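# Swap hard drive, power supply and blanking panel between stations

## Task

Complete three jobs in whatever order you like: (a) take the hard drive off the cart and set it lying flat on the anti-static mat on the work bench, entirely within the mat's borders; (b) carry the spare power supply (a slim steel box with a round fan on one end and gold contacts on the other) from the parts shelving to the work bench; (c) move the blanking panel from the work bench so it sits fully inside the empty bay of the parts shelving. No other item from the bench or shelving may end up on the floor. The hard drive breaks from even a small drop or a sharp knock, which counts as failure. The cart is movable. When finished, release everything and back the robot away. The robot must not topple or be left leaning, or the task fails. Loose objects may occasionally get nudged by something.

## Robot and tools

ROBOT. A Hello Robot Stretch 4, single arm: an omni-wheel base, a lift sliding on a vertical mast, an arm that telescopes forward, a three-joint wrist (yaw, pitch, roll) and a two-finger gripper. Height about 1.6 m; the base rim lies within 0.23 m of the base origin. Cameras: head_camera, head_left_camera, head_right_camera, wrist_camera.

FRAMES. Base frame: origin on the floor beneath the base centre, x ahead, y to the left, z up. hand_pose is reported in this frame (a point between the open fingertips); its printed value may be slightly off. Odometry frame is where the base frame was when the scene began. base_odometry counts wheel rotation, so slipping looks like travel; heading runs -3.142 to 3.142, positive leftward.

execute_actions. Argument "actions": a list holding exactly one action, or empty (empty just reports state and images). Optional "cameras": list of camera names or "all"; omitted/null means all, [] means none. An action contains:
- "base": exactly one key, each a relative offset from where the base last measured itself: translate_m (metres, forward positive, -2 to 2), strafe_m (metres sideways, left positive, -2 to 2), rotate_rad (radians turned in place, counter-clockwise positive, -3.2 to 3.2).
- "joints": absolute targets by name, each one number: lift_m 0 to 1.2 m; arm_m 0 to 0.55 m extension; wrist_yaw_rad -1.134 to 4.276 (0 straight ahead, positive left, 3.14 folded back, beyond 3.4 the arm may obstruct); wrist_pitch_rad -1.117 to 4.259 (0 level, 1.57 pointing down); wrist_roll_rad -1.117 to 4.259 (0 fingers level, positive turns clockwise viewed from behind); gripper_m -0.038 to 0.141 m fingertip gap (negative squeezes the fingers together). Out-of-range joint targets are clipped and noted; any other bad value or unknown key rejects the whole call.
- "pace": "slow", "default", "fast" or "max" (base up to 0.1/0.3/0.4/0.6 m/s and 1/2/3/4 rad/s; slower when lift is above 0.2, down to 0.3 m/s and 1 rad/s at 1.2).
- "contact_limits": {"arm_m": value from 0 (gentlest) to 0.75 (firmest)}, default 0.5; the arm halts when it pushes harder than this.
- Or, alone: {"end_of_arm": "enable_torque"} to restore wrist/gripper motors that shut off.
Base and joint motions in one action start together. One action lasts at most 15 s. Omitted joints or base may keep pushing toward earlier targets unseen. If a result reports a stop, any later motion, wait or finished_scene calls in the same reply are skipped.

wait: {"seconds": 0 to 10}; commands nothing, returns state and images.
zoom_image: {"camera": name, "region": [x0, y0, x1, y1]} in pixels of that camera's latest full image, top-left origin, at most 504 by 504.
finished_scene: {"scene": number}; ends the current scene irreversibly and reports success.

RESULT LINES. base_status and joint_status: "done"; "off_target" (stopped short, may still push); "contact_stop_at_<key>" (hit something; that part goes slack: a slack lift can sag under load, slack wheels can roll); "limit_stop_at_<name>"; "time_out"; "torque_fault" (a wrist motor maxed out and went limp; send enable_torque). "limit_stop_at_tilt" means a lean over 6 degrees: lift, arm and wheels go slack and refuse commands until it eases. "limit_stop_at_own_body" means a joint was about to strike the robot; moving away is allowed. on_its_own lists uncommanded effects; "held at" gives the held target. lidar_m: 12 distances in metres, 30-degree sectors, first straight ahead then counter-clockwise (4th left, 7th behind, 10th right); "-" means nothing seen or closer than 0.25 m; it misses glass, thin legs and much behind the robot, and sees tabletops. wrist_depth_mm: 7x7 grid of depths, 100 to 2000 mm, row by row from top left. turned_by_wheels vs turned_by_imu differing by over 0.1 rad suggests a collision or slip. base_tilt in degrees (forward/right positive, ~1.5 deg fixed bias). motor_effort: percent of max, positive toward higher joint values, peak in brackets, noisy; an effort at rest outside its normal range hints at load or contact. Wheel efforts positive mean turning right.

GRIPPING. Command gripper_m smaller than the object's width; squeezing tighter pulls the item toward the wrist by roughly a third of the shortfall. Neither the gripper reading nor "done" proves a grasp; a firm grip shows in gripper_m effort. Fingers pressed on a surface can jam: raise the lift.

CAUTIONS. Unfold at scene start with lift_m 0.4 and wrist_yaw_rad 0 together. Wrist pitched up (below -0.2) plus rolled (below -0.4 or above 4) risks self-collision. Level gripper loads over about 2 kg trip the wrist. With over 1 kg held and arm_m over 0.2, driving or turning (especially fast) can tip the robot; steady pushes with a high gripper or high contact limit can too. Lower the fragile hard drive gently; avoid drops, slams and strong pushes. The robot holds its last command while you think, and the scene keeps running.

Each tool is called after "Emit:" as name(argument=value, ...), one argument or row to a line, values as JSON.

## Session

Emit:
execute_actions(
  actions=[],
)

Scene clock: 0.00 s.
base_odometry: x=+0.000 y=+0.000 heading=+0.000 (m, m, rad; odometry frame)
turned_by_wheels: +0.000 (rad since the last result)
turned_by_imu: +0.000 (rad since the last result)
base_tilt: forward=-0.6 right=+0.7 (deg)
lidar_m: 1.53 2.54 2.17 1.28 1.10 1.07 1.63 1.51 2.24 1.64 1.44 1.42
base_status: not commanded
joint_positions: lift_m=+0.233 arm_m=-0.002 wrist_yaw_rad=+3.103 wrist_pitch_rad=-0.015 wrist_roll_rad=+0.016 gripper_m=+0.057
joint_status: not commanded
motor_effort: lift_m=+19 arm_m=+0 wrist_yaw_rad=+2 wrist_pitch_rad=-7 wrist_roll_rad=+2 gripper_m=-3 wheel_0=+0 wheel_1=+1 wheel_2=+0 (%)
hand_pose: x=-0.1157 y=+0.0984 z=+0.4154 quat_wxyz=(+0.019, +0.008, +0.008, +1.000) (m; base frame)
wrist_depth_mm: - 142 - - - - 946 / - 122 231 - - - 946 / - 131 186 - - - 931 / 132 142 298 - - - 931 / 1983 - - - - - 931 / 1499 1537 198 1661 196 1430 917 / 1025 960 1078 124 1098 1025 931
pictures: head_camera, head_left_camera, head_right_camera, wrist_camera
Images, in order (width x height): head_camera 420x560, head_left_camera 420x672, head_right_camera 420x672, wrist_camera 616x392.

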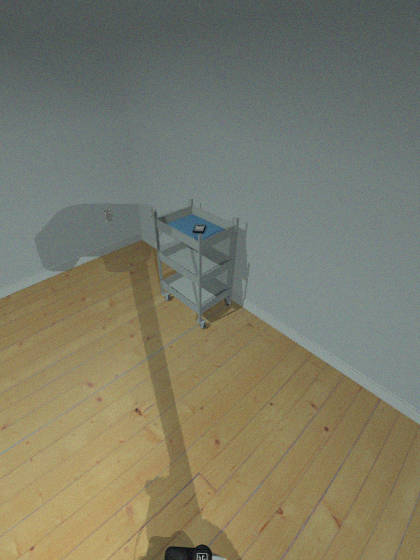

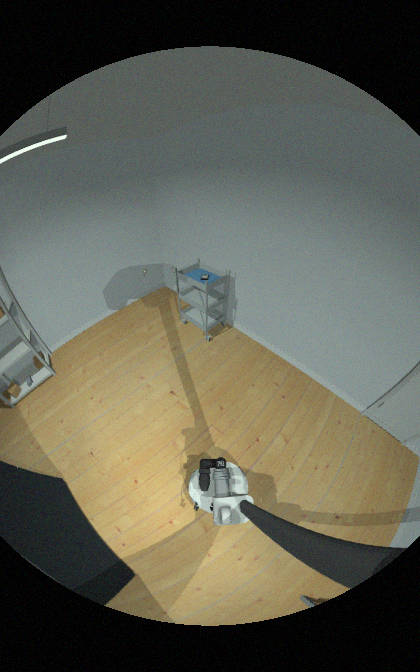

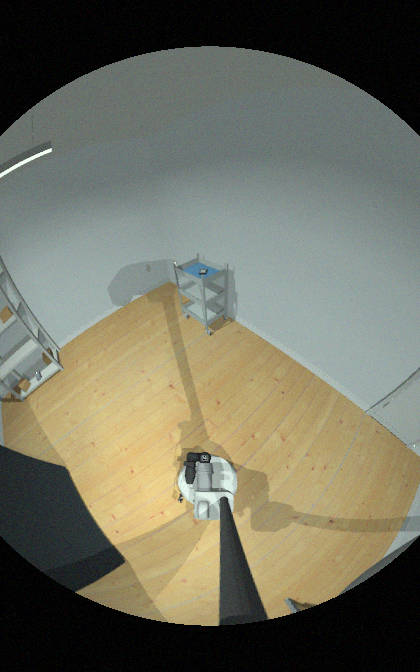

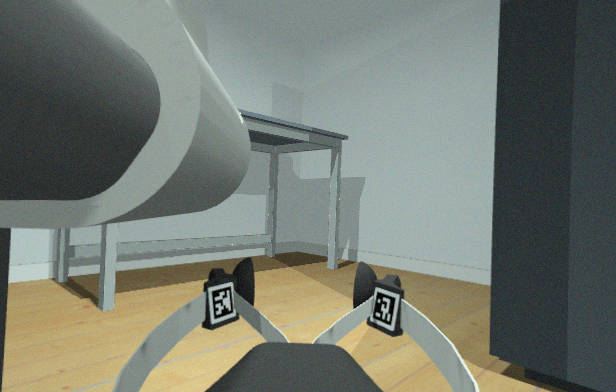

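Same layout.

Emit:
execute_actions(
  actions=[
    {"base":{"rotate_rad":0.09},"joints":{"lift_m":0.45,"wrist_yaw_rad":0},"pace":"fast"},
  ],
  cameras=[],
)

Emit:
execute_actions(
  actions=[
    {"base":{"translate_m":1.15},"joints":{"lift_m":1.1,"wrist_pitch_rad":1.57,"gripper_m":0.11},"pace":"fast"},
  ],
  cameras=[],
)

Emit:
execute_actions(
  actions=[
    {"joints":{"arm_m":0.45},"pace":"fast"},
  ],
  cameras=["wrist_camera"],
)

Scene clock: 2.47 s.
base_odometry: x=+0.000 y=+0.000 heading=+0.090 (m, m, rad; odometry frame)
turned_by_wheels: +0.090 (rad since the last result)
turned_by_imu: +0.089 (rad since the last result)
base_tilt: forward=-0.6 right=+0.7 (deg)
lidar_m: 1.50 2.53 2.18 1.22 1.08 1.11 1.55 1.49 2.23 1.58 1.43 1.44
base_status: done
joint_positions: lift_m=+0.450 arm_m=-0.002 wrist_yaw_rad=+0.001 wrist_pitch_rad=-0.015 wrist_roll_rad=+0.016 gripper_m=+0.057
joint_status: all done
motor_effort: lift_m=+22(24) arm_m=+0(0) wrist_yaw_rad=+0(7) wrist_pitch_rad=-7(7) wrist_roll_rad=+1(0) gripper_m=-3(4) wheel_0=-2(6) wheel_1=+0(6) wheel_2=+0(4) (%)
hand_pose: x=+0.4576 y=-0.0872 z=+0.6324 quat_wxyz=(+1.000, +0.008, -0.008, +0.000) (m; base frame)
wrist_depth_mm: 1983 - - - 1618 1281 1098 / - - - - 1576 1255 1078 / - - - - 1576 1255 1078 / - - - 1863 1537 1255 1060 / - - - 1756 1499 1281 1060 / 1983 - 198 1708 196 1229 1042 / 1499 1397 1576 124 1430 1182 1060
pictures: none
No camera images: the call's "cameras" was empty. Leave "cameras" out to get every camera's image.

Scene clock: 6.63 s.
base_odometry: x=+1.145 y=+0.103 heading=+0.090 (m, m, rad; odometry frame)
turned_by_wheels: +0.000 (rad since the last result)
turned_by_imu: -0.005 (rad since the last result)
base_tilt: forward=-0.6 right=+0.8 (deg)
lidar_m: 0.37 0.73 1.67 1.86 1.80 1.84 3.35 3.11 1.24 0.78 0.71 0.39
base_status: done
joint_positions: lift_m=+1.100 arm_m=-0.002 wrist_yaw_rad=+0.000 wrist_pitch_rad=+1.570 wrist_roll_rad=+0.016 gripper_m=+0.110
joint_status: all done
motor_effort: lift_m=+22(23) arm_m=+0(1) wrist_yaw_rad=+2(0) wrist_pitch_rad=+0(3) wrist_roll_rad=+2(3) gripper_m=-2(5) wheel_0=+0(7) wheel_1=+0(6) wheel_2=+1(9) (%)
hand_pose: x=+0.1694 y=-0.0874 z=+0.9895 quat_wxyz=(+0.707, +0.006, +0.707, -0.006) (m; base frame)
wrist_depth_mm: 1255 1229 1098 554 554 798 634 / 1255 1229 1255 820 1160 946 707 / 1255 1229 1229 1229 1229 1138 809 / 1255 1229 1229 1229 1255 1229 931 / 1229 1255 1008 1025 1229 1255 1138 / 1281 1255 1025 1025 200 1229 1229 / 1229 1229 1229 125 1229 1229 1229
pictures: none
No camera images: the call's "cameras" was empty. Leave "cameras" out to get every camera's image.

Scene clock: 8.67 s.
base_odometry: x=+1.145 y=+0.103 heading=+0.090 (m, m, rad; odometry frame)
turned_by_wheels: +0.000 (rad since the last result)
turned_by_imu: -0.001 (rad since the last result)
base_tilt: forward=-0.6 right=+0.8 (deg)
lidar_m: 0.36 0.70 1.64 1.88 1.82 1.81 3.35 3.12 1.24 0.78 0.70 0.38
base_status: not commanded
joint_positions: lift_m=+1.100 arm_m=+0.449 wrist_yaw_rad=+0.000 wrist_pitch_rad=+1.570 wrist_roll_rad=+0.016 gripper_m=+0.110
joint_status: all done
motor_effort: lift_m=+22(22) arm_m=+8(9) wrist_yaw_rad=+1(1) wrist_pitch_rad=+1(1) wrist_roll_rad=+3(2) gripper_m=-1(2) wheel_0=+0(0) wheel_1=+0(1) wheel_2=+1(1) (%)
hand_pose: x=+0.6198 y=-0.0874 z=+0.9895 quat_wxyz=(+0.707, +0.005, +0.707, -0.005) (m; base frame)
wrist_depth_mm: 1229 1229 1229 654 512 362 291 / 1229 1229 554 554 609 421 327 / 1229 554 554 554 554 504 366 / 1205 559 554 554 559 603 430 / 1229 1229 559 554 554 554 512 / 1229 1229 525 554 200 1008 640 / 1229 1255 1229 125 1229 1229 820
pictures: wrist_camera
Images, in order (width x height): wrist_camera 616x392.

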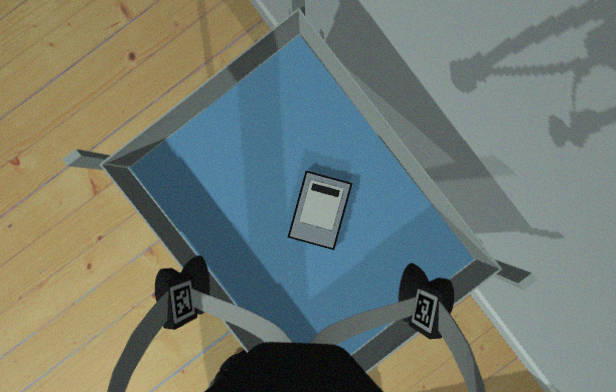

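Emit:
execute_actions(
  actions=[
    {"base":{"strafe_m":-0.02},"joints":{"arm_m":0.485,"wrist_roll_rad":0.29,"lift_m":0.83,"gripper_m":0.1}},
  ],
  cameras=["wrist_camera"],
)

Scene clock: 10.90 s.
base_odometry: x=+1.147 y=+0.083 heading=+0.090 (m, m, rad; odometry frame)
turned_by_wheels: +0.000 (rad since the last result)
turned_by_imu: -0.001 (rad since the last result)
base_tilt: forward=-0.6 right=+0.7 (deg)
lidar_m: 0.34 0.72 1.68 1.85 1.84 1.85 2.66 3.10 1.20 0.79 0.68 0.43
base_status: done
joint_positions: lift_m=+0.830 arm_m=+0.484 wrist_yaw_rad=+0.000 wrist_pitch_rad=+1.570 wrist_roll_rad=+0.290 gripper_m=+0.100
joint_status: all done
motor_effort: lift_m=+16(21) arm_m=+8(9) wrist_yaw_rad=+2(1) wrist_pitch_rad=+1(1) wrist_roll_rad=+4(6) gripper_m=-1(2) wheel_0=+0(5) wheel_1=+0(8) wheel_2=+0(1) (%)
hand_pose: x=+0.6547 y=-0.0874 z=+0.7200 quat_wxyz=(+0.700, +0.102, +0.699, -0.102) (m; base frame)
wrist_depth_mm: 237 279 279 257 364 287 243 / 262 279 279 281 258 351 287 / 281 281 281 281 279 259 349 / 281 281 281 281 281 281 265 / 282 281 282 265 281 281 282 / 283 282 266 266 202 281 281 / 282 282 283 124 282 281 282
pictures: wrist_camera
Images, in order (width x height): wrist_camera 616x392.

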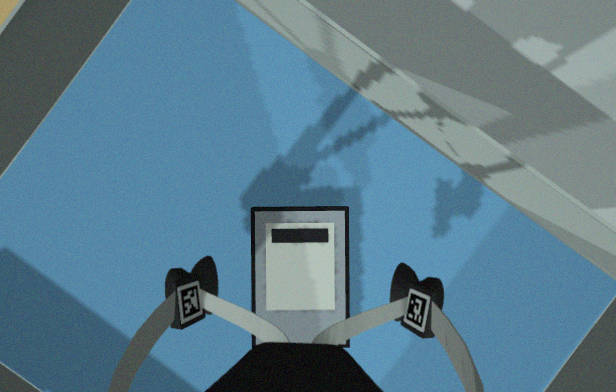

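Emit:
execute_actions(
  actions=[
    {"joints":{"lift_m":0.80},"pace":"slow"},
  ],
  cameras=[],
)

Emit:
execute_actions(
  actions=[
    {"joints":{"gripper_m":0.03},"pace":"slow"},
  ],
  cameras=["wrist_camera"],
)

Scene clock: 12.03 s.
base_odometry: x=+1.147 y=+0.083 heading=+0.090 (m, m, rad; odometry frame)
turned_by_wheels: +0.000 (rad since the last result)
turned_by_imu: +0.000 (rad since the last result)
base_tilt: forward=-0.6 right=+0.7 (deg)
lidar_m: 0.35 0.70 1.65 1.90 1.82 1.86 2.67 3.09 1.23 0.78 0.68 0.42
base_status: not commanded
joint_positions: lift_m=+0.800 arm_m=+0.484 wrist_yaw_rad=+0.000 wrist_pitch_rad=+1.570 wrist_roll_rad=+0.290 gripper_m=+0.100
joint_status: all done
motor_effort: lift_m=+16(15) arm_m=+8(8) wrist_yaw_rad=+2(1) wrist_pitch_rad=+0(1) wrist_roll_rad=+3(0) gripper_m=-1(2) wheel_0=+0(0) wheel_1=+0(0) wheel_2=+0(0) (%)
hand_pose: x=+0.6547 y=-0.0874 z=+0.6900 quat_wxyz=(+0.700, +0.102, +0.699, -0.102) (m; base frame)
wrist_depth_mm: 235 250 249 239 327 287 242 / 250 250 250 250 230 327 286 / 251 251 250 250 251 222 332 / 251 250 250 251 250 251 226 / 251 250 252 236 251 252 251 / 252 252 236 236 201 251 252 / 252 251 251 124 252 251 251
pictures: none
No camera images: the call's "cameras" was empty. Leave "cameras" out to get every camera's image.

Scene clock: 14.87 s.
base_odometry: x=+1.147 y=+0.083 heading=+0.090 (m, m, rad; odometry frame)
turned_by_wheels: +0.000 (rad since the last result)
turned_by_imu: -0.001 (rad since the last result)
base_tilt: forward=-0.6 right=+0.7 (deg)
lidar_m: 0.36 0.70 1.66 1.87 1.82 1.86 2.65 3.11 1.23 0.77 0.68 0.46
base_status: not commanded
joint_positions: lift_m=+0.800 arm_m=+0.484 wrist_yaw_rad=+0.000 wrist_pitch_rad=+1.570 wrist_roll_rad=+0.290 gripper_m=+0.031
joint_status: all done
motor_effort: lift_m=+16(16) arm_m=+8(8) wrist_yaw_rad=+1(2) wrist_pitch_rad=+1(1) wrist_roll_rad=+5(4) gripper_m=-23(23) wheel_0=+0(0) wheel_1=+0(0) wheel_2=+0(0) (%)
hand_pose: x=+0.6548 y=-0.0874 z=+0.6900 quat_wxyz=(+0.700, +0.102, +0.699, -0.102) (m; base frame)
wrist_depth_mm: 236 249 249 241 325 289 242 / 250 249 249 250 230 325 287 / 250 250 249 250 250 223 332 / 251 251 250 250 250 250 225 / 251 251 250 231 250 250 250 / 252 251 191 231 194 250 250 / 252 251 251 123 251 251 250
pictures: wrist_camera
Images, in order (width x height): wrist_camera 616x392.

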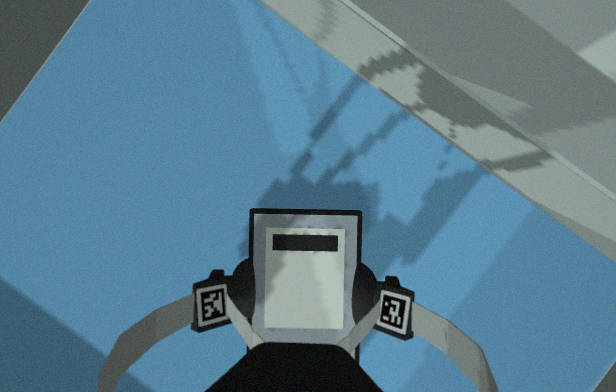

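Emit:
execute_actions(
  actions=[
    {"joints":{"lift_m":1.0}},
  ],
  cameras=[],
)

Emit:
execute_actions(
  actions=[
    {"base":{"translate_m":-0.5},"joints":{"arm_m":0.0,"wrist_roll_rad":0}},
  ],
  cameras=[],
)

Emit:
execute_actions(
  actions=[
    {"base":{"rotate_rad":-2.47},"pace":"slow"},
  ],
)

Scene clock: 16.90 s.
base_odometry: x=+1.147 y=+0.083 heading=+0.090 (m, m, rad; odometry frame)
turned_by_wheels: +0.000 (rad since the last result)
turned_by_imu: -0.001 (rad since the last result)
base_tilt: forward=-0.6 right=+0.8 (deg)
lidar_m: 0.35 0.71 1.67 1.86 1.83 1.83 2.66 3.12 1.21 0.77 0.68 0.43
base_status: not commanded
joint_positions: lift_m=+1.000 arm_m=+0.484 wrist_yaw_rad=+0.000 wrist_pitch_rad=+1.570 wrist_roll_rad=+0.290 gripper_m=+0.031
joint_status: all done
motor_effort: lift_m=+23(27) arm_m=+8(8) wrist_yaw_rad=+2(1) wrist_pitch_rad=+1(1) wrist_roll_rad=+2(4) gripper_m=-23(24) wheel_0=+1(0) wheel_1=+0(0) wheel_2=+0(0) (%)
hand_pose: x=+0.6548 y=-0.0874 z=+0.8894 quat_wxyz=(+0.700, +0.102, +0.699, -0.102) (m; base frame)
wrist_depth_mm: 1138 1138 449 521 370 287 243 / 1138 1138 452 569 488 353 286 / 1138 452 449 452 603 459 349 / 1118 452 452 452 452 580 452 / 439 452 452 231 452 452 539 / 1138 439 192 231 194 442 1025 / 1138 424 455 123 452 1138 1138
pictures: none
No camera images: the call's "cameras" was empty. Leave "cameras" out to get every camera's image.

Scene clock: 20.03 s.
base_odometry: x=+0.649 y=+0.039 heading=+0.090 (m, m, rad; odometry frame)
turned_by_wheels: +0.000 (rad since the last result)
turned_by_imu: +0.001 (rad since the last result)
base_tilt: forward=-0.7 right=+0.8 (deg)
lidar_m: 0.84 2.02 1.97 1.92 1.51 1.52 2.16 2.69 1.74 1.11 1.01 1.03
base_status: done
joint_positions: lift_m=+1.000 arm_m=+0.001 wrist_yaw_rad=+0.000 wrist_pitch_rad=+1.570 wrist_roll_rad=+0.000 gripper_m=+0.031
joint_status: all done
motor_effort: lift_m=+23(23) arm_m=-7(8) wrist_yaw_rad=+2(2) wrist_pitch_rad=-1(3) wrist_roll_rad=+1(6) gripper_m=-23(23) wheel_0=-1(4) wheel_1=+0(3) wheel_2=-1(10) (%)
hand_pose: x=+0.1724 y=-0.0874 z=+0.8894 quat_wxyz=(+0.707, +0.000, +0.707, +0.000) (m; base frame)
wrist_depth_mm: 1118 1138 1118 1138 1118 1118 1008 / 1138 1138 1138 1118 1118 1118 1118 / 1138 1138 1138 1138 1138 1138 1118 / 1138 1138 1138 1138 1118 1138 1138 / 1138 1138 904 230 1138 1118 1138 / 1138 1138 192 231 193 1138 1138 / 1138 1138 1138 123 1138 1118 1118
pictures: none
No camera images: the call's "cameras" was empty. Leave "cameras" out to get every camera's image.

Scene clock: 23.80 s.
base_odometry: x=+0.649 y=+0.039 heading=-2.380 (m, m, rad; odometry frame)
turned_by_wheels: -2.469 (rad since the last result)
turned_by_imu: -2.478 (rad since the last result)
base_tilt: forward=-0.6 right=+0.8 (deg)
lidar_m: 2.71 1.43 1.04 1.00 0.90 0.85 1.99 1.97 2.24 1.51 1.58 2.09
base_status: done
joint_positions: lift_m=+1.000 arm_m=+0.001 wrist_yaw_rad=+0.000 wrist_pitch_rad=+1.570 wrist_roll_rad=+0.000 gripper_m=+0.031
joint_status: not commanded
motor_effort: lift_m=+23(23) arm_m=-8(8) wrist_yaw_rad=+2(2) wrist_pitch_rad=+1(0) wrist_roll_rad=+1(3) gripper_m=-23(24) wheel_0=+3(6) wheel_1=+2(4) wheel_2=+2(5) (%)
hand_pose: x=+0.1725 y=-0.0874 z=+0.8894 quat_wxyz=(+0.707, +0.000, +0.707, +0.000) (m; base frame)
wrist_depth_mm: 1138 1138 1118 1118 1118 1118 1118 / 1138 1118 1118 1118 1118 1138 1118 / 1138 1138 1138 1118 1138 1138 1118 / 1138 1138 1138 1138 1118 1138 1118 / 1138 1138 917 231 1138 1138 1138 / 1138 1138 192 231 193 1138 1138 / 1138 1138 1118 123 1138 1138 1138
pictures: head_camera, head_left_camera, head_right_camera, wrist_camera
Images, in order (width x height): head_camera 420x560, head_left_camera 420x672, head_right_camera 420x672, wrist_camera 616x392.

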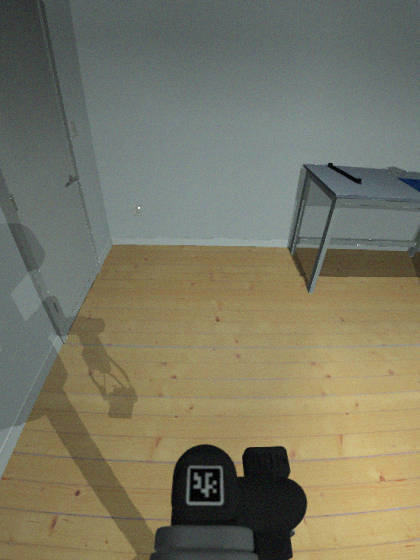

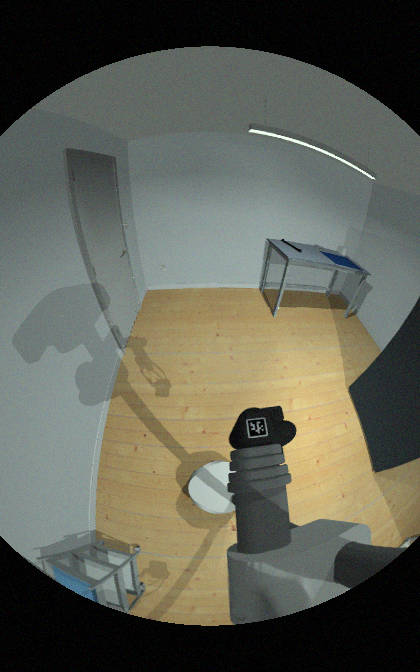

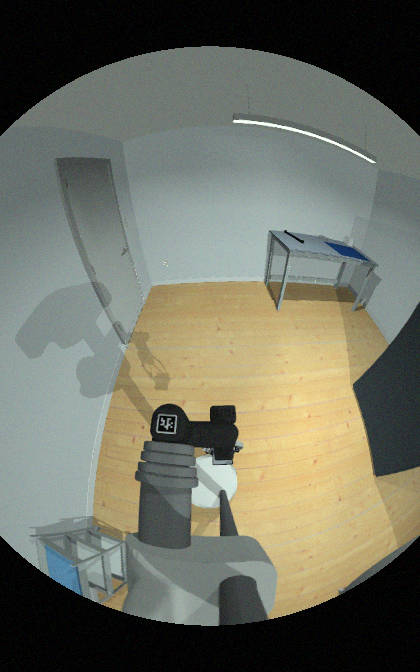

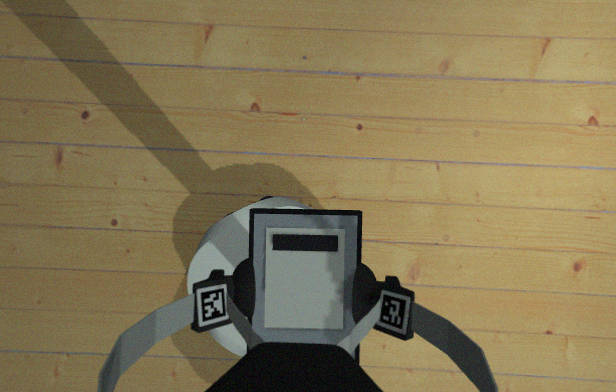

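Practically the same spot as in scene 1.

Emit:
execute_actions(
  actions=[
    {"base":{"translate_m":1.48},"pace":"fast"},
  ],
  cameras=[],
)

Emit:
execute_actions(
  actions=[
    {"base":{"strafe_m":-1.75},"joints":{"lift_m":1.15}},
  ],
  cameras=["head_left_camera"],
)

Emit:
execute_actions(
  actions=[
    {"joints":{"arm_m":0.45}},
  ],
  cameras=["wrist_camera"],
)

Scene clock: 29.53 s.
base_odometry: x=-0.422 y=-0.983 heading=-2.380 (m, m, rad; odometry frame)
turned_by_wheels: +0.000 (rad since the last result)
turned_by_imu: -0.007 (rad since the last result)
base_tilt: forward=-0.6 right=+0.7 (deg)
lidar_m: 1.22 1.30 1.05 0.99 1.08 1.46 2.46 2.16 1.72 1.79 0.97 1.20
base_status: done
joint_positions: lift_m=+1.000 arm_m=+0.001 wrist_yaw_rad=+0.000 wrist_pitch_rad=+1.570 wrist_roll_rad=+0.000 gripper_m=+0.031
joint_status: not commanded
motor_effort: lift_m=+23(23) arm_m=-8(8) wrist_yaw_rad=+2(2) wrist_pitch_rad=+1(1) wrist_roll_rad=+1(2) gripper_m=-23(24) wheel_0=+0(10) wheel_1=+2(6) wheel_2=+3(10) (%)
hand_pose: x=+0.1725 y=-0.0874 z=+0.8894 quat_wxyz=(+0.707, +0.000, +0.707, +0.000) (m; base frame)
wrist_depth_mm: 1118 1138 1138 1138 1118 1118 1138 / 1118 1138 1138 1138 1118 1138 1138 / 1138 1138 1118 1138 1138 1138 1138 / 1138 1118 1138 1118 1118 1138 1118 / 1138 1138 917 231 1138 1118 1138 / 1138 1138 191 231 193 1118 1118 / 1138 1138 1138 123 1138 1118 1138
pictures: none
No camera images: the call's "cameras" was empty. Leave "cameras" out to get every camera's image.

Scene clock: 36.70 s.
base_odometry: x=-1.630 y=+0.283 heading=-2.380 (m, m, rad; odometry frame)
turned_by_wheels: +0.000 (rad since the last result)
turned_by_imu: -0.010 (rad since the last result)
base_tilt: forward=-0.7 right=+0.8 (deg)
lidar_m: 0.45 0.46 0.64 2.74 2.88 0.79 0.72 0.78 1.02 0.97 0.67 0.46
base_status: done
joint_positions: lift_m=+1.150 arm_m=+0.001 wrist_yaw_rad=+0.000 wrist_pitch_rad=+1.570 wrist_roll_rad=+0.000 gripper_m=+0.031
joint_status: all done
motor_effort: lift_m=+23(24) arm_m=-8(8) wrist_yaw_rad=+2(2) wrist_pitch_rad=+0(1) wrist_roll_rad=+3(0) gripper_m=-24(23) wheel_0=+1(8) wheel_1=+0(8) wheel_2=+1(5) (%)
hand_pose: x=+0.1725 y=-0.0874 z=+1.0394 quat_wxyz=(+0.707, +0.000, +0.707, +0.000) (m; base frame)
wrist_depth_mm: 1281 1281 1281 1255 1281 1281 1160 / 1281 1308 1281 1281 1281 1281 1205 / 1281 1308 1281 1308 1308 1281 1281 / 1308 1281 1281 1281 1281 1281 1281 / 1308 1281 1078 231 1281 1281 1281 / 1308 1281 192 231 193 1281 1255 / 1308 1308 1281 123 1281 1281 1281
pictures: head_left_camera
Images, in order (width x height): head_left_camera 420x672.

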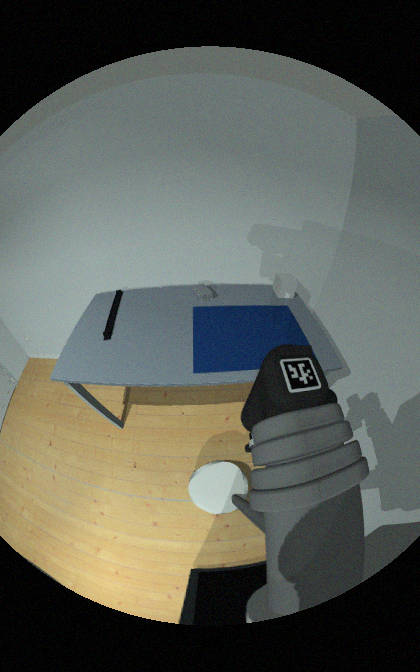

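Scene clock: 39.10 s.
base_odometry: x=-1.630 y=+0.283 heading=-2.380 (m, m, rad; odometry frame)
turned_by_wheels: +0.000 (rad since the last result)
turned_by_imu: -0.001 (rad since the last result)
base_tilt: forward=-0.7 right=+0.8 (deg)
lidar_m: 0.43 0.47 0.63 2.73 2.87 0.77 0.73 0.75 1.00 0.98 0.67 0.48
base_status: not commanded
joint_positions: lift_m=+1.150 arm_m=+0.449 wrist_yaw_rad=+0.000 wrist_pitch_rad=+1.570 wrist_roll_rad=+0.000 gripper_m=+0.031
joint_status: all done
motor_effort: lift_m=+23(23) arm_m=+8(8) wrist_yaw_rad=+1(1) wrist_pitch_rad=+1(1) wrist_roll_rad=+0(1) gripper_m=-22(23) wheel_0=+0(0) wheel_1=+0(0) wheel_2=+0(0) (%)
hand_pose: x=+0.6198 y=-0.0874 z=+1.0394 quat_wxyz=(+0.708, +0.000, +0.707, +0.000) (m; base frame)
wrist_depth_mm: 351 349 349 345 347 347 345 / 351 349 347 347 349 347 345 / 351 349 347 349 349 347 347 / 351 349 351 349 347 347 347 / 353 349 351 231 349 349 347 / 355 351 192 231 194 349 347 / 355 351 349 123 349 349 347
pictures: wrist_camera
Images, in order (width x height): wrist_camera 616x392.

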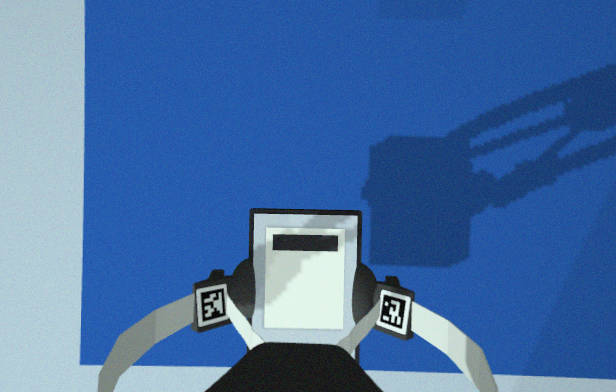

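Emit:
execute_actions(
  actions=[
    {"joints":{"lift_m":1.07,"arm_m":0.51}},
  ],
  cameras=[],
)

Emit:
execute_actions(
  actions=[
    {"joints":{"lift_m":1.051},"pace":"slow"},
  ],
  cameras=[],
)

Emit:
execute_actions(
  actions=[
    {"joints":{"gripper_m":0.09},"pace":"slow"},
  ],
  cameras=[],
)

Emit:
execute_actions(
  actions=[
    {"joints":{"lift_m":1.2}},
  ],
  cameras=["wrist_camera"],
)

Emit:
execute_actions(
  actions=[
    {"base":{"strafe_m":0.75}},
  ],
  cameras=["wrist_camera","head_right_camera"],
)

Scene clock: 40.60 s.
base_odometry: x=-1.630 y=+0.283 heading=-2.380 (m, m, rad; odometry frame)
turned_by_wheels: +0.000 (rad since the last result)
turned_by_imu: +0.000 (rad since the last result)
base_tilt: forward=-0.6 right=+0.8 (deg)
lidar_m: 0.43 0.46 0.64 2.74 2.88 0.79 0.73 0.78 1.04 0.97 0.66 0.47
base_status: not commanded
joint_positions: lift_m=+1.070 arm_m=+0.509 wrist_yaw_rad=+0.000 wrist_pitch_rad=+1.570 wrist_roll_rad=+0.000 gripper_m=+0.031
joint_status: all done
motor_effort: lift_m=+17(24) arm_m=+8(8) wrist_yaw_rad=+2(2) wrist_pitch_rad=+1(1) wrist_roll_rad=+1(1) gripper_m=-23(22) wheel_0=+0(0) wheel_1=-1(0) wheel_2=+0(1) (%)
hand_pose: x=+0.6798 y=-0.0874 z=+0.9599 quat_wxyz=(+0.707, +0.000, +0.707, +0.000) (m; base frame)
wrist_depth_mm: 268 267 267 266 266 267 265 / 270 268 268 267 267 267 266 / 270 268 268 267 267 267 267 / 270 270 268 267 267 267 267 / 271 270 270 231 268 268 268 / 271 270 192 232 193 268 267 / 271 271 270 124 270 267 268
pictures: none
No camera images: the call's "cameras" was empty. Leave "cameras" out to get every camera's image.

Scene clock: 41.50 s.
base_odometry: x=-1.630 y=+0.283 heading=-2.380 (m, m, rad; odometry frame)
turned_by_wheels: +0.000 (rad since the last result)
turned_by_imu: +0.000 (rad since the last result)
base_tilt: forward=-0.6 right=+0.8 (deg)
lidar_m: 0.44 0.47 0.63 2.75 2.84 0.77 0.73 0.79 1.02 0.96 0.69 0.50
base_status: not commanded
joint_positions: lift_m=+1.051 arm_m=+0.509 wrist_yaw_rad=+0.000 wrist_pitch_rad=+1.570 wrist_roll_rad=+0.000 gripper_m=+0.031
joint_status: all done
motor_effort: lift_m=+17(19) arm_m=+8(8) wrist_yaw_rad=+2(1) wrist_pitch_rad=+1(1) wrist_roll_rad=+0(2) gripper_m=-22(23) wheel_0=+0(0) wheel_1=-1(0) wheel_2=+1(1) (%)
hand_pose: x=+0.6798 y=-0.0874 z=+0.9410 quat_wxyz=(+0.707, +0.000, +0.707, +0.000) (m; base frame)
wrist_depth_mm: 249 249 248 248 248 248 247 / 249 249 249 249 248 248 248 / 250 249 249 249 249 248 247 / 251 251 250 249 249 249 248 / 251 251 251 231 249 249 249 / 252 251 192 232 193 249 249 / 253 251 251 123 250 249 249
pictures: none
No camera images: the call's "cameras" was empty. Leave "cameras" out to get every camera's image.

Scene clock: 43.97 s.
base_odometry: x=-1.630 y=+0.283 heading=-2.380 (m, m, rad; odometry frame)
turned_by_wheels: +0.000 (rad since the last result)
turned_by_imu: -0.001 (rad since the last result)
base_tilt: forward=-0.6 right=+0.7 (deg)
lidar_m: 0.44 0.46 0.62 2.74 2.89 0.78 0.73 0.77 1.01 0.97 0.71 0.47
base_status: not commanded
joint_positions: lift_m=+1.051 arm_m=+0.509 wrist_yaw_rad=+0.000 wrist_pitch_rad=+1.570 wrist_roll_rad=+0.000 gripper_m=+0.090
joint_status: all done
motor_effort: lift_m=+16(17) arm_m=+8(8) wrist_yaw_rad=+2(2) wrist_pitch_rad=-1(1) wrist_roll_rad=+2(3) gripper_m=-2(24) wheel_0=+0(0) wheel_1=+0(0) wheel_2=+0(1) (%)
hand_pose: x=+0.6797 y=-0.0874 z=+0.9410 quat_wxyz=(+0.707, +0.000, +0.707, +0.000) (m; base frame)
wrist_depth_mm: 250 250 250 248 249 248 248 / 250 249 250 249 250 248 247 / 251 250 250 250 249 249 249 / 251 250 251 250 249 249 249 / 250 251 250 235 250 249 249 / 252 251 200 235 200 250 250 / 252 252 252 124 251 250 250
pictures: none
No camera images: the call's "cameras" was empty. Leave "cameras" out to get every camera's image.

Scene clock: 45.67 s.
base_odometry: x=-1.630 y=+0.283 heading=-2.380 (m, m, rad; odometry frame)
turned_by_wheels: +0.000 (rad since the last result)
turned_by_imu: -0.001 (rad since the last result)
base_tilt: forward=-0.7 right=+0.7 (deg)
lidar_m: 0.44 0.46 0.59 2.74 2.88 0.77 0.71 0.76 1.01 0.96 0.69 0.46
base_status: not commanded
joint_positions: lift_m=+1.200 arm_m=+0.509 wrist_yaw_rad=+0.000 wrist_pitch_rad=+1.570 wrist_roll_rad=+0.000 gripper_m=+0.090
joint_status: all done
motor_effort: lift_m=+23(24) arm_m=+8(8) wrist_yaw_rad=+2(2) wrist_pitch_rad=-1(0) wrist_roll_rad=+2(0) gripper_m=-1(2) wheel_0=+0(0) wheel_1=+0(1) wheel_2=+1(0) (%)
hand_pose: x=+0.6797 y=-0.0874 z=+1.0894 quat_wxyz=(+0.707, +0.000, +0.707, +0.000) (m; base frame)
wrist_depth_mm: 402 399 399 397 397 397 397 / 402 402 399 397 397 399 399 / 402 402 399 399 399 399 397 / 402 399 399 399 399 397 397 / 404 402 402 384 399 399 399 / 404 402 200 399 199 399 397 / 404 402 402 124 402 402 399
pictures: wrist_camera
Images, in order (width x height): wrist_camera 616x392.

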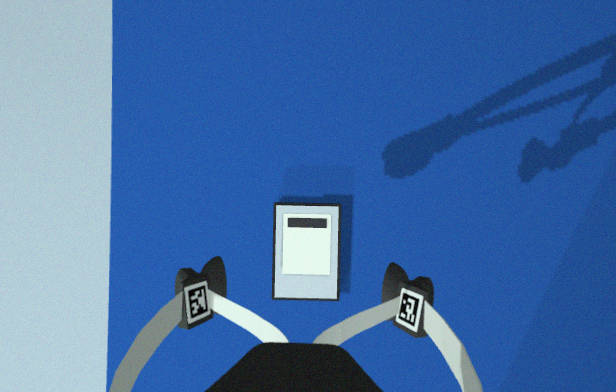

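Scene clock: 49.50 s.
base_odometry: x=-1.112 y=-0.260 heading=-2.379 (m, m, rad; odometry frame)
turned_by_wheels: +0.000 (rad since the last result)
turned_by_imu: +0.001 (rad since the last result)
base_tilt: forward=-0.6 right=+0.8 (deg)
lidar_m: 0.43 0.44 1.75 1.99 2.09 2.63 3.62 0.90 1.07 1.73 0.62 0.44
base_status: done
joint_positions: lift_m=+1.200 arm_m=+0.509 wrist_yaw_rad=+0.000 wrist_pitch_rad=+1.570 wrist_roll_rad=+0.000 gripper_m=+0.090
joint_status: not commanded
motor_effort: lift_m=+21(23) arm_m=+8(8) wrist_yaw_rad=+1(1) wrist_pitch_rad=+0(1) wrist_roll_rad=+1(1) gripper_m=-2(1) wheel_0=+3(10) wheel_1=-2(8) wheel_2=+1(3) (%)
hand_pose: x=+0.6797 y=-0.0874 z=+1.0895 quat_wxyz=(+0.707, +0.000, +0.707, +0.000) (m; base frame)
wrist_depth_mm: 1255 402 402 399 399 397 399 / 1336 402 402 399 399 399 399 / 1336 402 402 402 402 399 399 / 1336 402 402 399 399 399 399 / 1366 404 402 402 399 402 399 / 1336 404 200 404 200 402 402 / 1336 404 404 124 404 402 402
pictures: head_right_camera, wrist_camera
Images, in order (width x height): head_right_camera 420x672, wrist_camera 616x392.

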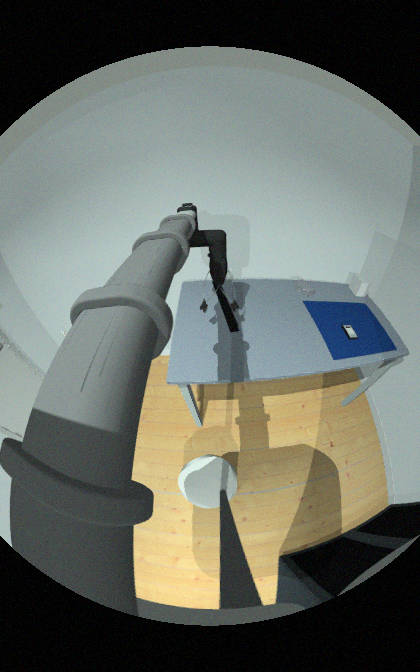

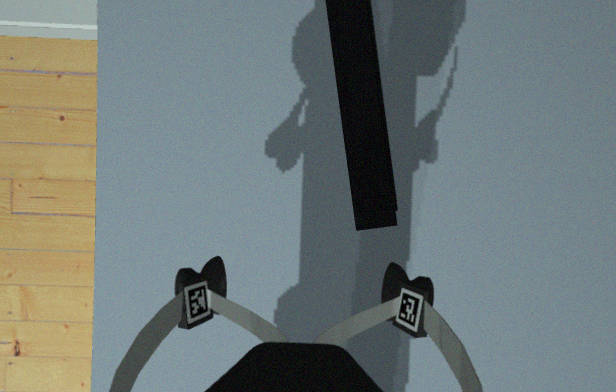

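Emit:
execute_actions(
  actions=[
    {"base":{"strafe_m":-0.043},"joints":{"arm_m":0.55,"wrist_roll_rad":-0.13}},
  ],
  cameras=[],
)

Emit:
execute_actions(
  actions=[
    {"base":{"translate_m":0.19},"joints":{"lift_m":1.12},"pace":"slow"},
  ],
  cameras=["wrist_camera","head_right_camera","head_left_camera"],
)

Scene clock: 50.67 s.
base_odometry: x=-1.142 y=-0.229 heading=-2.379 (m, m, rad; odometry frame)
turned_by_wheels: +0.000 (rad since the last result)
turned_by_imu: +0.000 (rad since the last result)
base_tilt: forward=-0.6 right=+0.8 (deg)
lidar_m: 0.42 0.45 1.70 2.03 2.12 2.69 3.62 0.90 1.06 1.69 0.63 0.46
base_status: done
joint_positions: lift_m=+1.200 arm_m=+0.547 wrist_yaw_rad=+0.000 wrist_pitch_rad=+1.570 wrist_roll_rad=-0.130 gripper_m=+0.090
joint_status: all done
joint sent to its limit — the command would take arm_m past its upper limit, so that joint was sent only as far as its limit.
motor_effort: lift_m=+21(21) arm_m=+8(8) wrist_yaw_rad=+2(2) wrist_pitch_rad=+1(0) wrist_roll_rad=+1(5) gripper_m=-3(2) wheel_0=+1(11) wheel_1=-1(8) wheel_2=+0(1) (%)
hand_pose: x=+0.7179 y=-0.0874 z=+1.0895 quat_wxyz=(+0.706, -0.046, +0.705, +0.046) (m; base frame)
wrist_depth_mm: 1336 402 402 402 399 397 397 / 1336 402 402 399 399 402 397 / 1336 404 404 399 402 399 399 / 1336 402 404 402 402 402 399 / 1336 404 404 402 402 402 399 / 407 404 200 404 199 402 399 / 404 404 404 124 404 402 399
pictures: none
No camera images: the call's "cameras" was empty. Leave "cameras" out to get every camera's image.

Scene clock: 53.87 s.
base_odometry: x=-1.279 y=-0.360 heading=-2.379 (m, m, rad; odometry frame)
turned_by_wheels: +0.000 (rad since the last result)
turned_by_imu: -0.002 (rad since the last result)
base_tilt: forward=-0.6 right=+0.8 (deg)
lidar_m: 0.25 0.25 1.48 2.04 2.15 2.83 1.95 1.08 1.35 1.09 0.36 0.27
base_status: done
joint_positions: lift_m=+1.120 arm_m=+0.547 wrist_yaw_rad=+0.000 wrist_pitch_rad=+1.570 wrist_roll_rad=-0.130 gripper_m=+0.090
joint_status: all done
motor_effort: lift_m=+16(21) arm_m=+8(8) wrist_yaw_rad=+2(1) wrist_pitch_rad=+0(0) wrist_roll_rad=+2(0) gripper_m=-1(1) wheel_0=+2(4) wheel_1=+3(3) wheel_2=-3(4) (%)
hand_pose: x=+0.7179 y=-0.0874 z=+1.0100 quat_wxyz=(+0.706, -0.046, +0.705, +0.046) (m; base frame)
wrist_depth_mm: 322 322 320 317 319 319 319 / 322 322 322 319 320 319 317 / 322 322 322 319 320 320 319 / 324 322 322 320 320 320 320 / 325 324 322 319 320 320 320 / 324 324 200 320 200 320 320 / 325 324 324 124 322 322 320
pictures: head_left_camera, head_right_camera, wrist_camera
Images, in order (width x height): head_left_camera 420x672, head_right_camera 420x672, wrist_camera 616x392.

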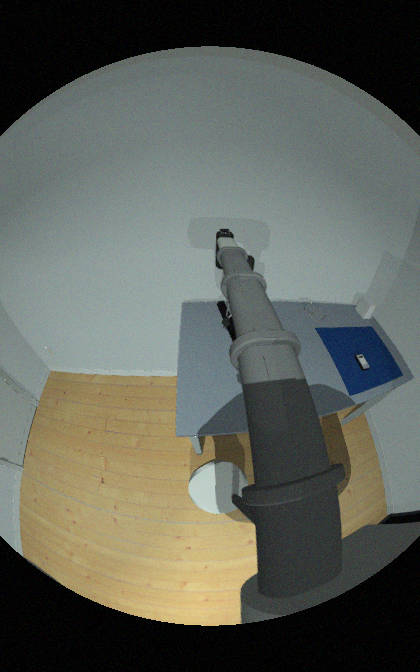

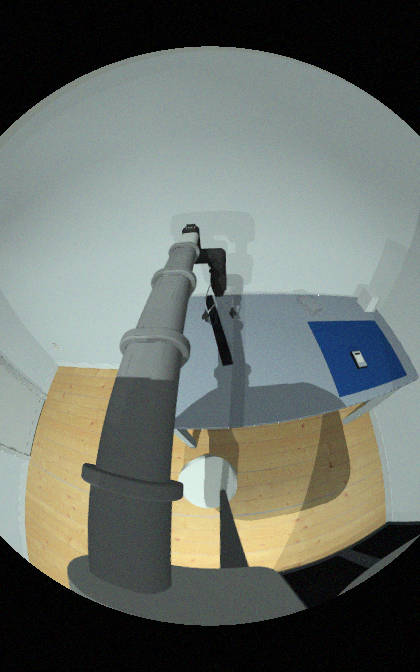

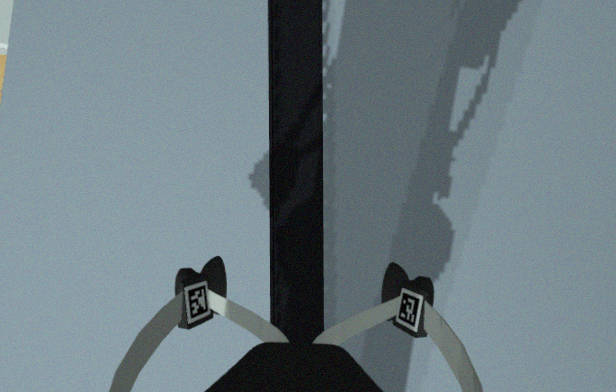

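Emit:
execute_actions(
  actions=[
    {"base":{"translate_m":0.025},"joints":{"lift_m":1.053}},
  ],
  cameras=[],
)

Emit:
execute_actions(
  actions=[
    {"joints":{"gripper_m":0.0}},
  ],
  cameras=["wrist_camera"],
)

Emit:
execute_actions(
  actions=[
    {"joints":{"lift_m":1.12}},
  ],
  cameras=[],
)

Scene clock: 55.20 s.
base_odometry: x=-1.297 y=-0.377 heading=-2.379 (m, m, rad; odometry frame)
turned_by_wheels: +0.000 (rad since the last result)
turned_by_imu: +0.000 (rad since the last result)
base_tilt: forward=-0.6 right=+0.7 (deg)
lidar_m: 0.25 0.25 1.46 2.02 2.14 2.86 1.96 1.08 1.37 1.04 0.32 0.25
base_status: done
joint_positions: lift_m=+1.053 arm_m=+0.547 wrist_yaw_rad=+0.000 wrist_pitch_rad=+1.570 wrist_roll_rad=-0.130 gripper_m=+0.090
joint_status: all done
motor_effort: lift_m=+16(15) arm_m=+8(8) wrist_yaw_rad=+2(1) wrist_pitch_rad=+0(0) wrist_roll_rad=+0(1) gripper_m=-3(2) wheel_0=+1(1) wheel_1=+1(5) wheel_2=+1(8) (%)
hand_pose: x=+0.7179 y=-0.0874 z=+0.9430 quat_wxyz=(+0.706, -0.046, +0.705, +0.046) (m; base frame)
wrist_depth_mm: 255 254 253 250 252 252 251 / 255 255 254 251 252 252 251 / 255 254 254 252 253 253 252 / 256 255 254 251 253 252 252 / 256 255 255 253 253 253 252 / 256 255 200 252 199 254 253 / 257 256 255 124 254 253 254
pictures: none
No camera images: the call's "cameras" was empty. Leave "cameras" out to get every camera's image.

Scene clock: 56.90 s.
base_odometry: x=-1.297 y=-0.377 heading=-2.379 (m, m, rad; odometry frame)
turned_by_wheels: +0.000 (rad since the last result)
turned_by_imu: -0.001 (rad since the last result)
base_tilt: forward=-0.6 right=+0.8 (deg)
lidar_m: 0.25 0.25 1.43 2.01 2.18 2.83 1.94 1.11 1.39 1.03 0.34 0.25
base_status: not commanded
joint_positions: lift_m=+1.053 arm_m=+0.547 wrist_yaw_rad=+0.000 wrist_pitch_rad=+1.570 wrist_roll_rad=-0.130 gripper_m=+0.001
joint_status: all done
motor_effort: lift_m=+16(16) arm_m=+8(8) wrist_yaw_rad=+1(1) wrist_pitch_rad=+0(1) wrist_roll_rad=+1(0) gripper_m=-25(24) wheel_0=+1(1) wheel_1=+1(1) wheel_2=+1(1) (%)
hand_pose: x=+0.7179 y=-0.0874 z=+0.9430 quat_wxyz=(+0.706, -0.046, +0.705, +0.046) (m; base frame)
wrist_depth_mm: 255 254 253 244 252 251 251 / 255 254 253 244 253 252 252 / 255 254 254 244 253 252 251 / 256 254 254 245 253 252 252 / 256 255 254 245 253 253 252 / 256 255 186 244 187 253 252 / 256 255 255 127 254 253 253
pictures: wrist_camera
Images, in order (width x height): wrist_camera 616x392.

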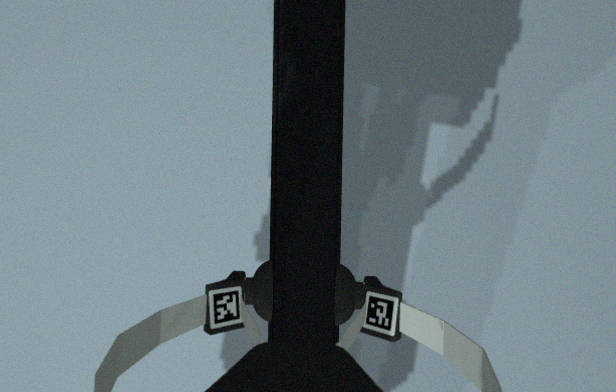

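Scene clock: 58.13 s.
base_odometry: x=-1.297 y=-0.377 heading=-2.379 (m, m, rad; odometry frame)
turned_by_wheels: +0.000 (rad since the last result)
turned_by_imu: +0.000 (rad since the last result)
base_tilt: forward=-0.6 right=+0.7 (deg)
lidar_m: 0.25 0.25 1.42 2.03 2.14 2.82 1.96 1.08 1.39 1.03 0.33 0.25
base_status: not commanded
joint_positions: lift_m=+1.120 arm_m=+0.547 wrist_yaw_rad=+0.000 wrist_pitch_rad=+1.570 wrist_roll_rad=-0.130 gripper_m=+0.001
joint_status: all done
motor_effort: lift_m=+23(23) arm_m=+8(8) wrist_yaw_rad=+2(2) wrist_pitch_rad=+0(0) wrist_roll_rad=+1(2) gripper_m=-26(25) wheel_0=+1(1) wheel_1=+1(1) wheel_2=+1(1) (%)
hand_pose: x=+0.7179 y=-0.0874 z=+1.0094 quat_wxyz=(+0.706, -0.046, +0.705, +0.046) (m; base frame)
wrist_depth_mm: 324 320 320 244 320 317 317 / 322 322 320 244 319 317 319 / 324 320 320 245 320 317 317 / 322 322 322 244 320 319 319 / 324 322 322 245 320 320 319 / 324 324 186 245 187 319 319 / 324 324 322 127 320 320 320
pictures: none
No camera images: the call's "cameras" was empty. Leave "cameras" out to get every camera's image.

Emit:
execute_actions(
  actions=[
    {"base":{"translate_m":-0.6},"joints":{"arm_m":0.1,"wrist_roll_rad":1.57}},
  ],
  cameras=[],
)

Emit:
execute_actions(
  actions=[
    {"base":{"rotate_rad":3.14},"joints":{"lift_m":0.5}},
  ],
  cameras=["head_camera"],
)

Scene clock: 61.73 s.
base_odometry: x=-0.863 y=+0.037 heading=-2.379 (m, m, rad; odometry frame)
turned_by_wheels: +0.000 (rad since the last result)
turned_by_imu: +0.001 (rad since the last result)
base_tilt: forward=-0.6 right=+0.7 (deg)
lidar_m: 0.25 0.25 2.14 2.05 2.16 2.34 2.74 0.68 0.60 1.40 0.37 0.29
base_status: done
joint_positions: lift_m=+1.120 arm_m=+0.101 wrist_yaw_rad=+0.000 wrist_pitch_rad=+1.570 wrist_roll_rad=+1.570 gripper_m=+0.001
joint_status: all done
motor_effort: lift_m=+22(23) arm_m=-7(9) wrist_yaw_rad=+3(1) wrist_pitch_rad=+0(1) wrist_roll_rad=+3(8) gripper_m=-26(25) wheel_0=-1(9) wheel_1=+0(8) wheel_2=-2(9) (%)
hand_pose: x=+0.2724 y=-0.0874 z=+1.0095 quat_wxyz=(+0.500, +0.500, +0.500, -0.500) (m; base frame)
wrist_depth_mm: 1255 1255 1255 244 1281 1281 946 / 1255 1255 1255 244 1255 1281 1008 / 1229 1255 1255 245 1255 1255 1281 / 1229 1255 1255 244 1042 1255 1255 / 1229 1229 1255 245 1025 1060 530 / 1255 1255 186 245 187 1255 1281 / 1229 1255 1255 127 1255 1255 1281
pictures: none
No camera images: the call's "cameras" was empty. Leave "cameras" out to get every camera's image.

Scene clock: 65.53 s.
base_odometry: x=-0.863 y=+0.037 heading=+0.760 (m, m, rad; odometry frame)
turned_by_wheels: +3.140 (rad since the last result)
turned_by_imu: +3.148 (rad since the last result)
base_tilt: forward=-0.6 right=+0.8 (deg)
lidar_m: 0.25 0.26 0.60 1.41 1.20 0.87 0.80 1.69 2.17 2.06 0.37 0.33
base_status: done
joint_positions: lift_m=+0.500 arm_m=+0.101 wrist_yaw_rad=+0.000 wrist_pitch_rad=+1.570 wrist_roll_rad=+1.570 gripper_m=+0.001
joint_status: all done
motor_effort: lift_m=+16(21) arm_m=-7(7) wrist_yaw_rad=+2(2) wrist_pitch_rad=+0(0) wrist_roll_rad=+4(5) gripper_m=-24(26) wheel_0=-2(8) wheel_1=-1(6) wheel_2=-2(7) (%)
hand_pose: x=+0.2725 y=-0.0874 z=+0.3900 quat_wxyz=(+0.500, +0.500, +0.500, -0.500) (m; base frame)
wrist_depth_mm: 615 621 621 244 627 627 634 / 615 621 621 245 627 627 634 / 615 621 627 244 627 627 627 / 621 615 621 245 585 410 413 / 621 615 621 244 404 407 410 / 615 615 186 245 187 407 407 / 609 615 615 127 404 407 404
pictures: head_camera
Images, in order (width x height): head_camera 420x560.

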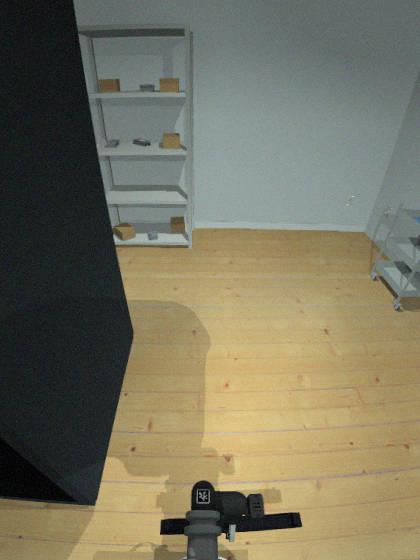

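Emit:
execute_actions(
  actions=[
    {"base":{"translate_m":2.0},"pace":"fast"},
  ],
  cameras=[],
)

Emit:
execute_actions(
  actions=[
    {"base":{"strafe_m":0.72},"joints":{"lift_m":0.7,"wrist_pitch_rad":1.1}},
  ],
)

Scene clock: 71.97 s.
base_odometry: x=+0.586 y=+1.416 heading=+0.761 (m, m, rad; odometry frame)
turned_by_wheels: +0.000 (rad since the last result)
turned_by_imu: -0.009 (rad since the last result)
base_tilt: forward=-0.6 right=+0.8 (deg)
lidar_m: 0.25 0.26 0.91 1.70 0.85 0.76 3.61 2.96 2.09 1.57 0.38 0.30
base_status: done
joint_positions: lift_m=+0.500 arm_m=+0.101 wrist_yaw_rad=+0.000 wrist_pitch_rad=+1.570 wrist_roll_rad=+1.570 gripper_m=+0.001
joint_status: not commanded
motor_effort: lift_m=+16(16) arm_m=-7(8) wrist_yaw_rad=+2(2) wrist_pitch_rad=+0(1) wrist_roll_rad=+2(5) gripper_m=-25(25) wheel_0=+1(7) wheel_1=-1(5) wheel_2=+2(12) (%)
hand_pose: x=+0.2725 y=-0.0874 z=+0.3899 quat_wxyz=(+0.500, +0.500, +0.500, -0.500) (m; base frame)
wrist_depth_mm: 615 627 627 244 621 627 634 / 615 621 621 244 627 634 634 / 615 621 621 244 627 627 627 / 615 615 621 244 580 410 410 / 615 615 615 244 410 407 407 / 615 615 186 245 186 407 407 / 615 615 615 127 404 404 404
pictures: none
No camera images: the call's "cameras" was empty. Leave "cameras" out to get every camera's image.

Scene clock: 75.70 s.
base_odometry: x=+0.089 y=+1.938 heading=+0.761 (m, m, rad; odometry frame)
turned_by_wheels: +0.000 (rad since the last result)
turned_by_imu: +0.001 (rad since the last result)
base_tilt: forward=-0.6 right=+0.8 (deg)
lidar_m: 0.39 0.39 1.04 0.97 0.86 0.61 0.58 0.57 2.89 2.32 1.64 0.45
base_status: done
joint_positions: lift_m=+0.700 arm_m=+0.101 wrist_yaw_rad=+0.000 wrist_pitch_rad=+1.102 wrist_roll_rad=+1.570 gripper_m=+0.001
joint_status: all done
motor_effort: lift_m=+22(25) arm_m=-7(7) wrist_yaw_rad=+2(2) wrist_pitch_rad=-5(9) wrist_roll_rad=+2(3) gripper_m=-25(25) wheel_0=+0(11) wheel_1=-2(7) wheel_2=+1(2) (%)
hand_pose: x=+0.4026 y=-0.0874 z=+0.6206 quat_wxyz=(+0.603, +0.602, +0.370, -0.370) (m; base frame)
wrist_depth_mm: 500 427 1060 244 831 759 691 / 496 430 878 244 831 750 691 / 492 430 931 244 831 750 691 / 492 427 946 245 842 759 691 / 488 424 946 245 820 741 585 / 480 424 186 244 187 741 525 / 480 413 820 126 809 715 683
pictures: head_camera, head_left_camera, head_right_camera, wrist_camera
Images, in order (width x height): head_camera 420x560, head_left_camera 420x672, head_right_camera 420x672, wrist_camera 616x392.

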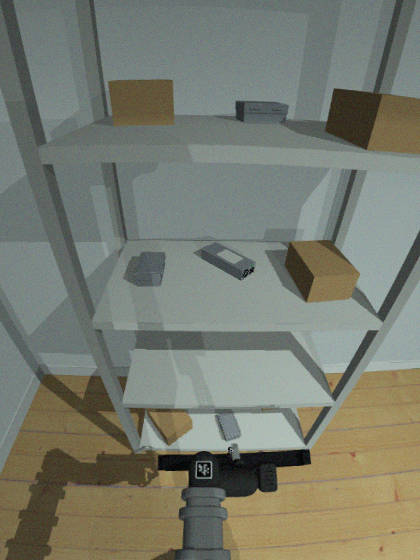

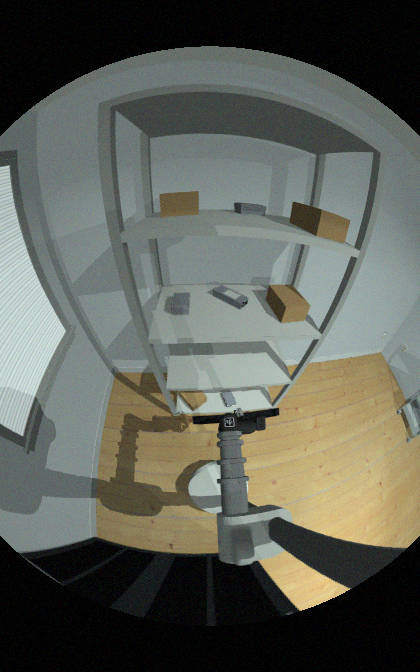

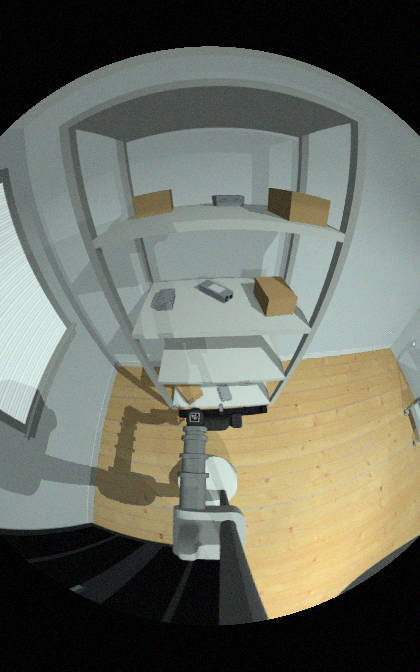

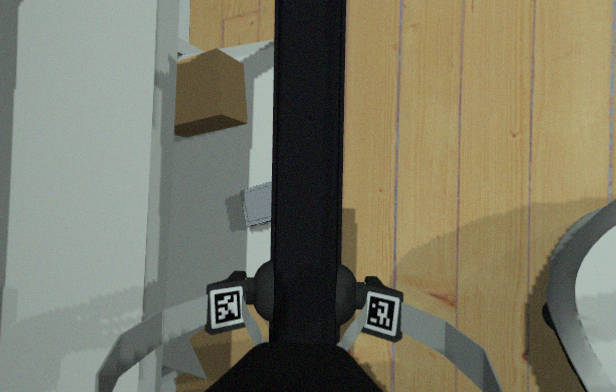

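Emit:
execute_actions(
  actions=[
    {"joints":{"arm_m":0.44,"lift_m":0.67},"contact_limits":{"arm_m":0.15}},
  ],
  cameras=["wrist_camera","head_camera"],
)

Scene clock: 77.90 s.
base_odometry: x=+0.089 y=+1.938 heading=+0.761 (m, m, rad; odometry frame)
turned_by_wheels: +0.000 (rad since the last result)
turned_by_imu: -0.001 (rad since the last result)
base_tilt: forward=-0.6 right=+0.8 (deg)
lidar_m: 0.60 0.65 1.02 0.96 0.86 0.60 0.56 0.60 2.88 2.30 1.63 0.63
base_status: not commanded
joint_positions: lift_m=+0.670 arm_m=+0.439 wrist_yaw_rad=+0.000 wrist_pitch_rad=+1.101 wrist_roll_rad=+1.570 gripper_m=+0.001
joint_status: all done
motor_effort: lift_m=+16(22) arm_m=+8(9) wrist_yaw_rad=+2(2) wrist_pitch_rad=-3(5) wrist_roll_rad=+4(4) gripper_m=-26(25) wheel_0=+1(1) wheel_1=-2(2) wheel_2=+1(2) (%)
contact_limits: arm_m 0.15
hand_pose: x=+0.7400 y=-0.0874 z=+0.5912 quat_wxyz=(+0.603, +0.602, +0.370, -0.370) (m; base frame)
wrist_depth_mm: 427 379 330 244 262 243 668 / 427 377 329 244 259 241 668 / 430 377 325 244 258 240 661 / 424 373 324 245 257 243 661 / 421 370 322 245 256 242 661 / 418 368 185 245 187 241 654 / 421 345 324 126 251 236 654
pictures: head_camera, wrist_camera
Images, in order (width x height): head_camera 420x560, wrist_camera 616x392.

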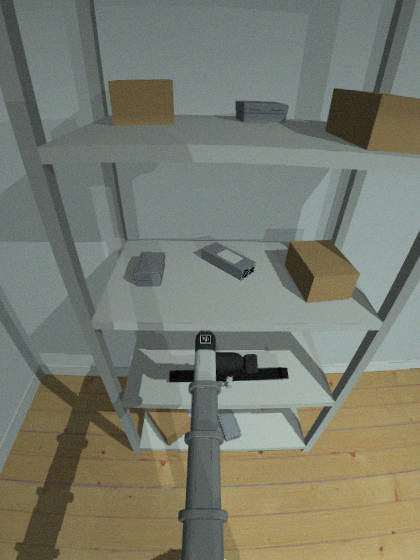

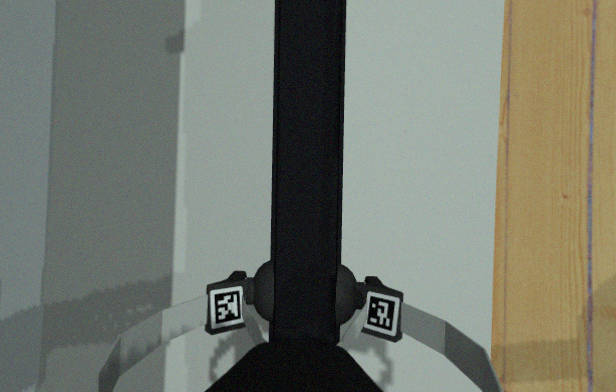

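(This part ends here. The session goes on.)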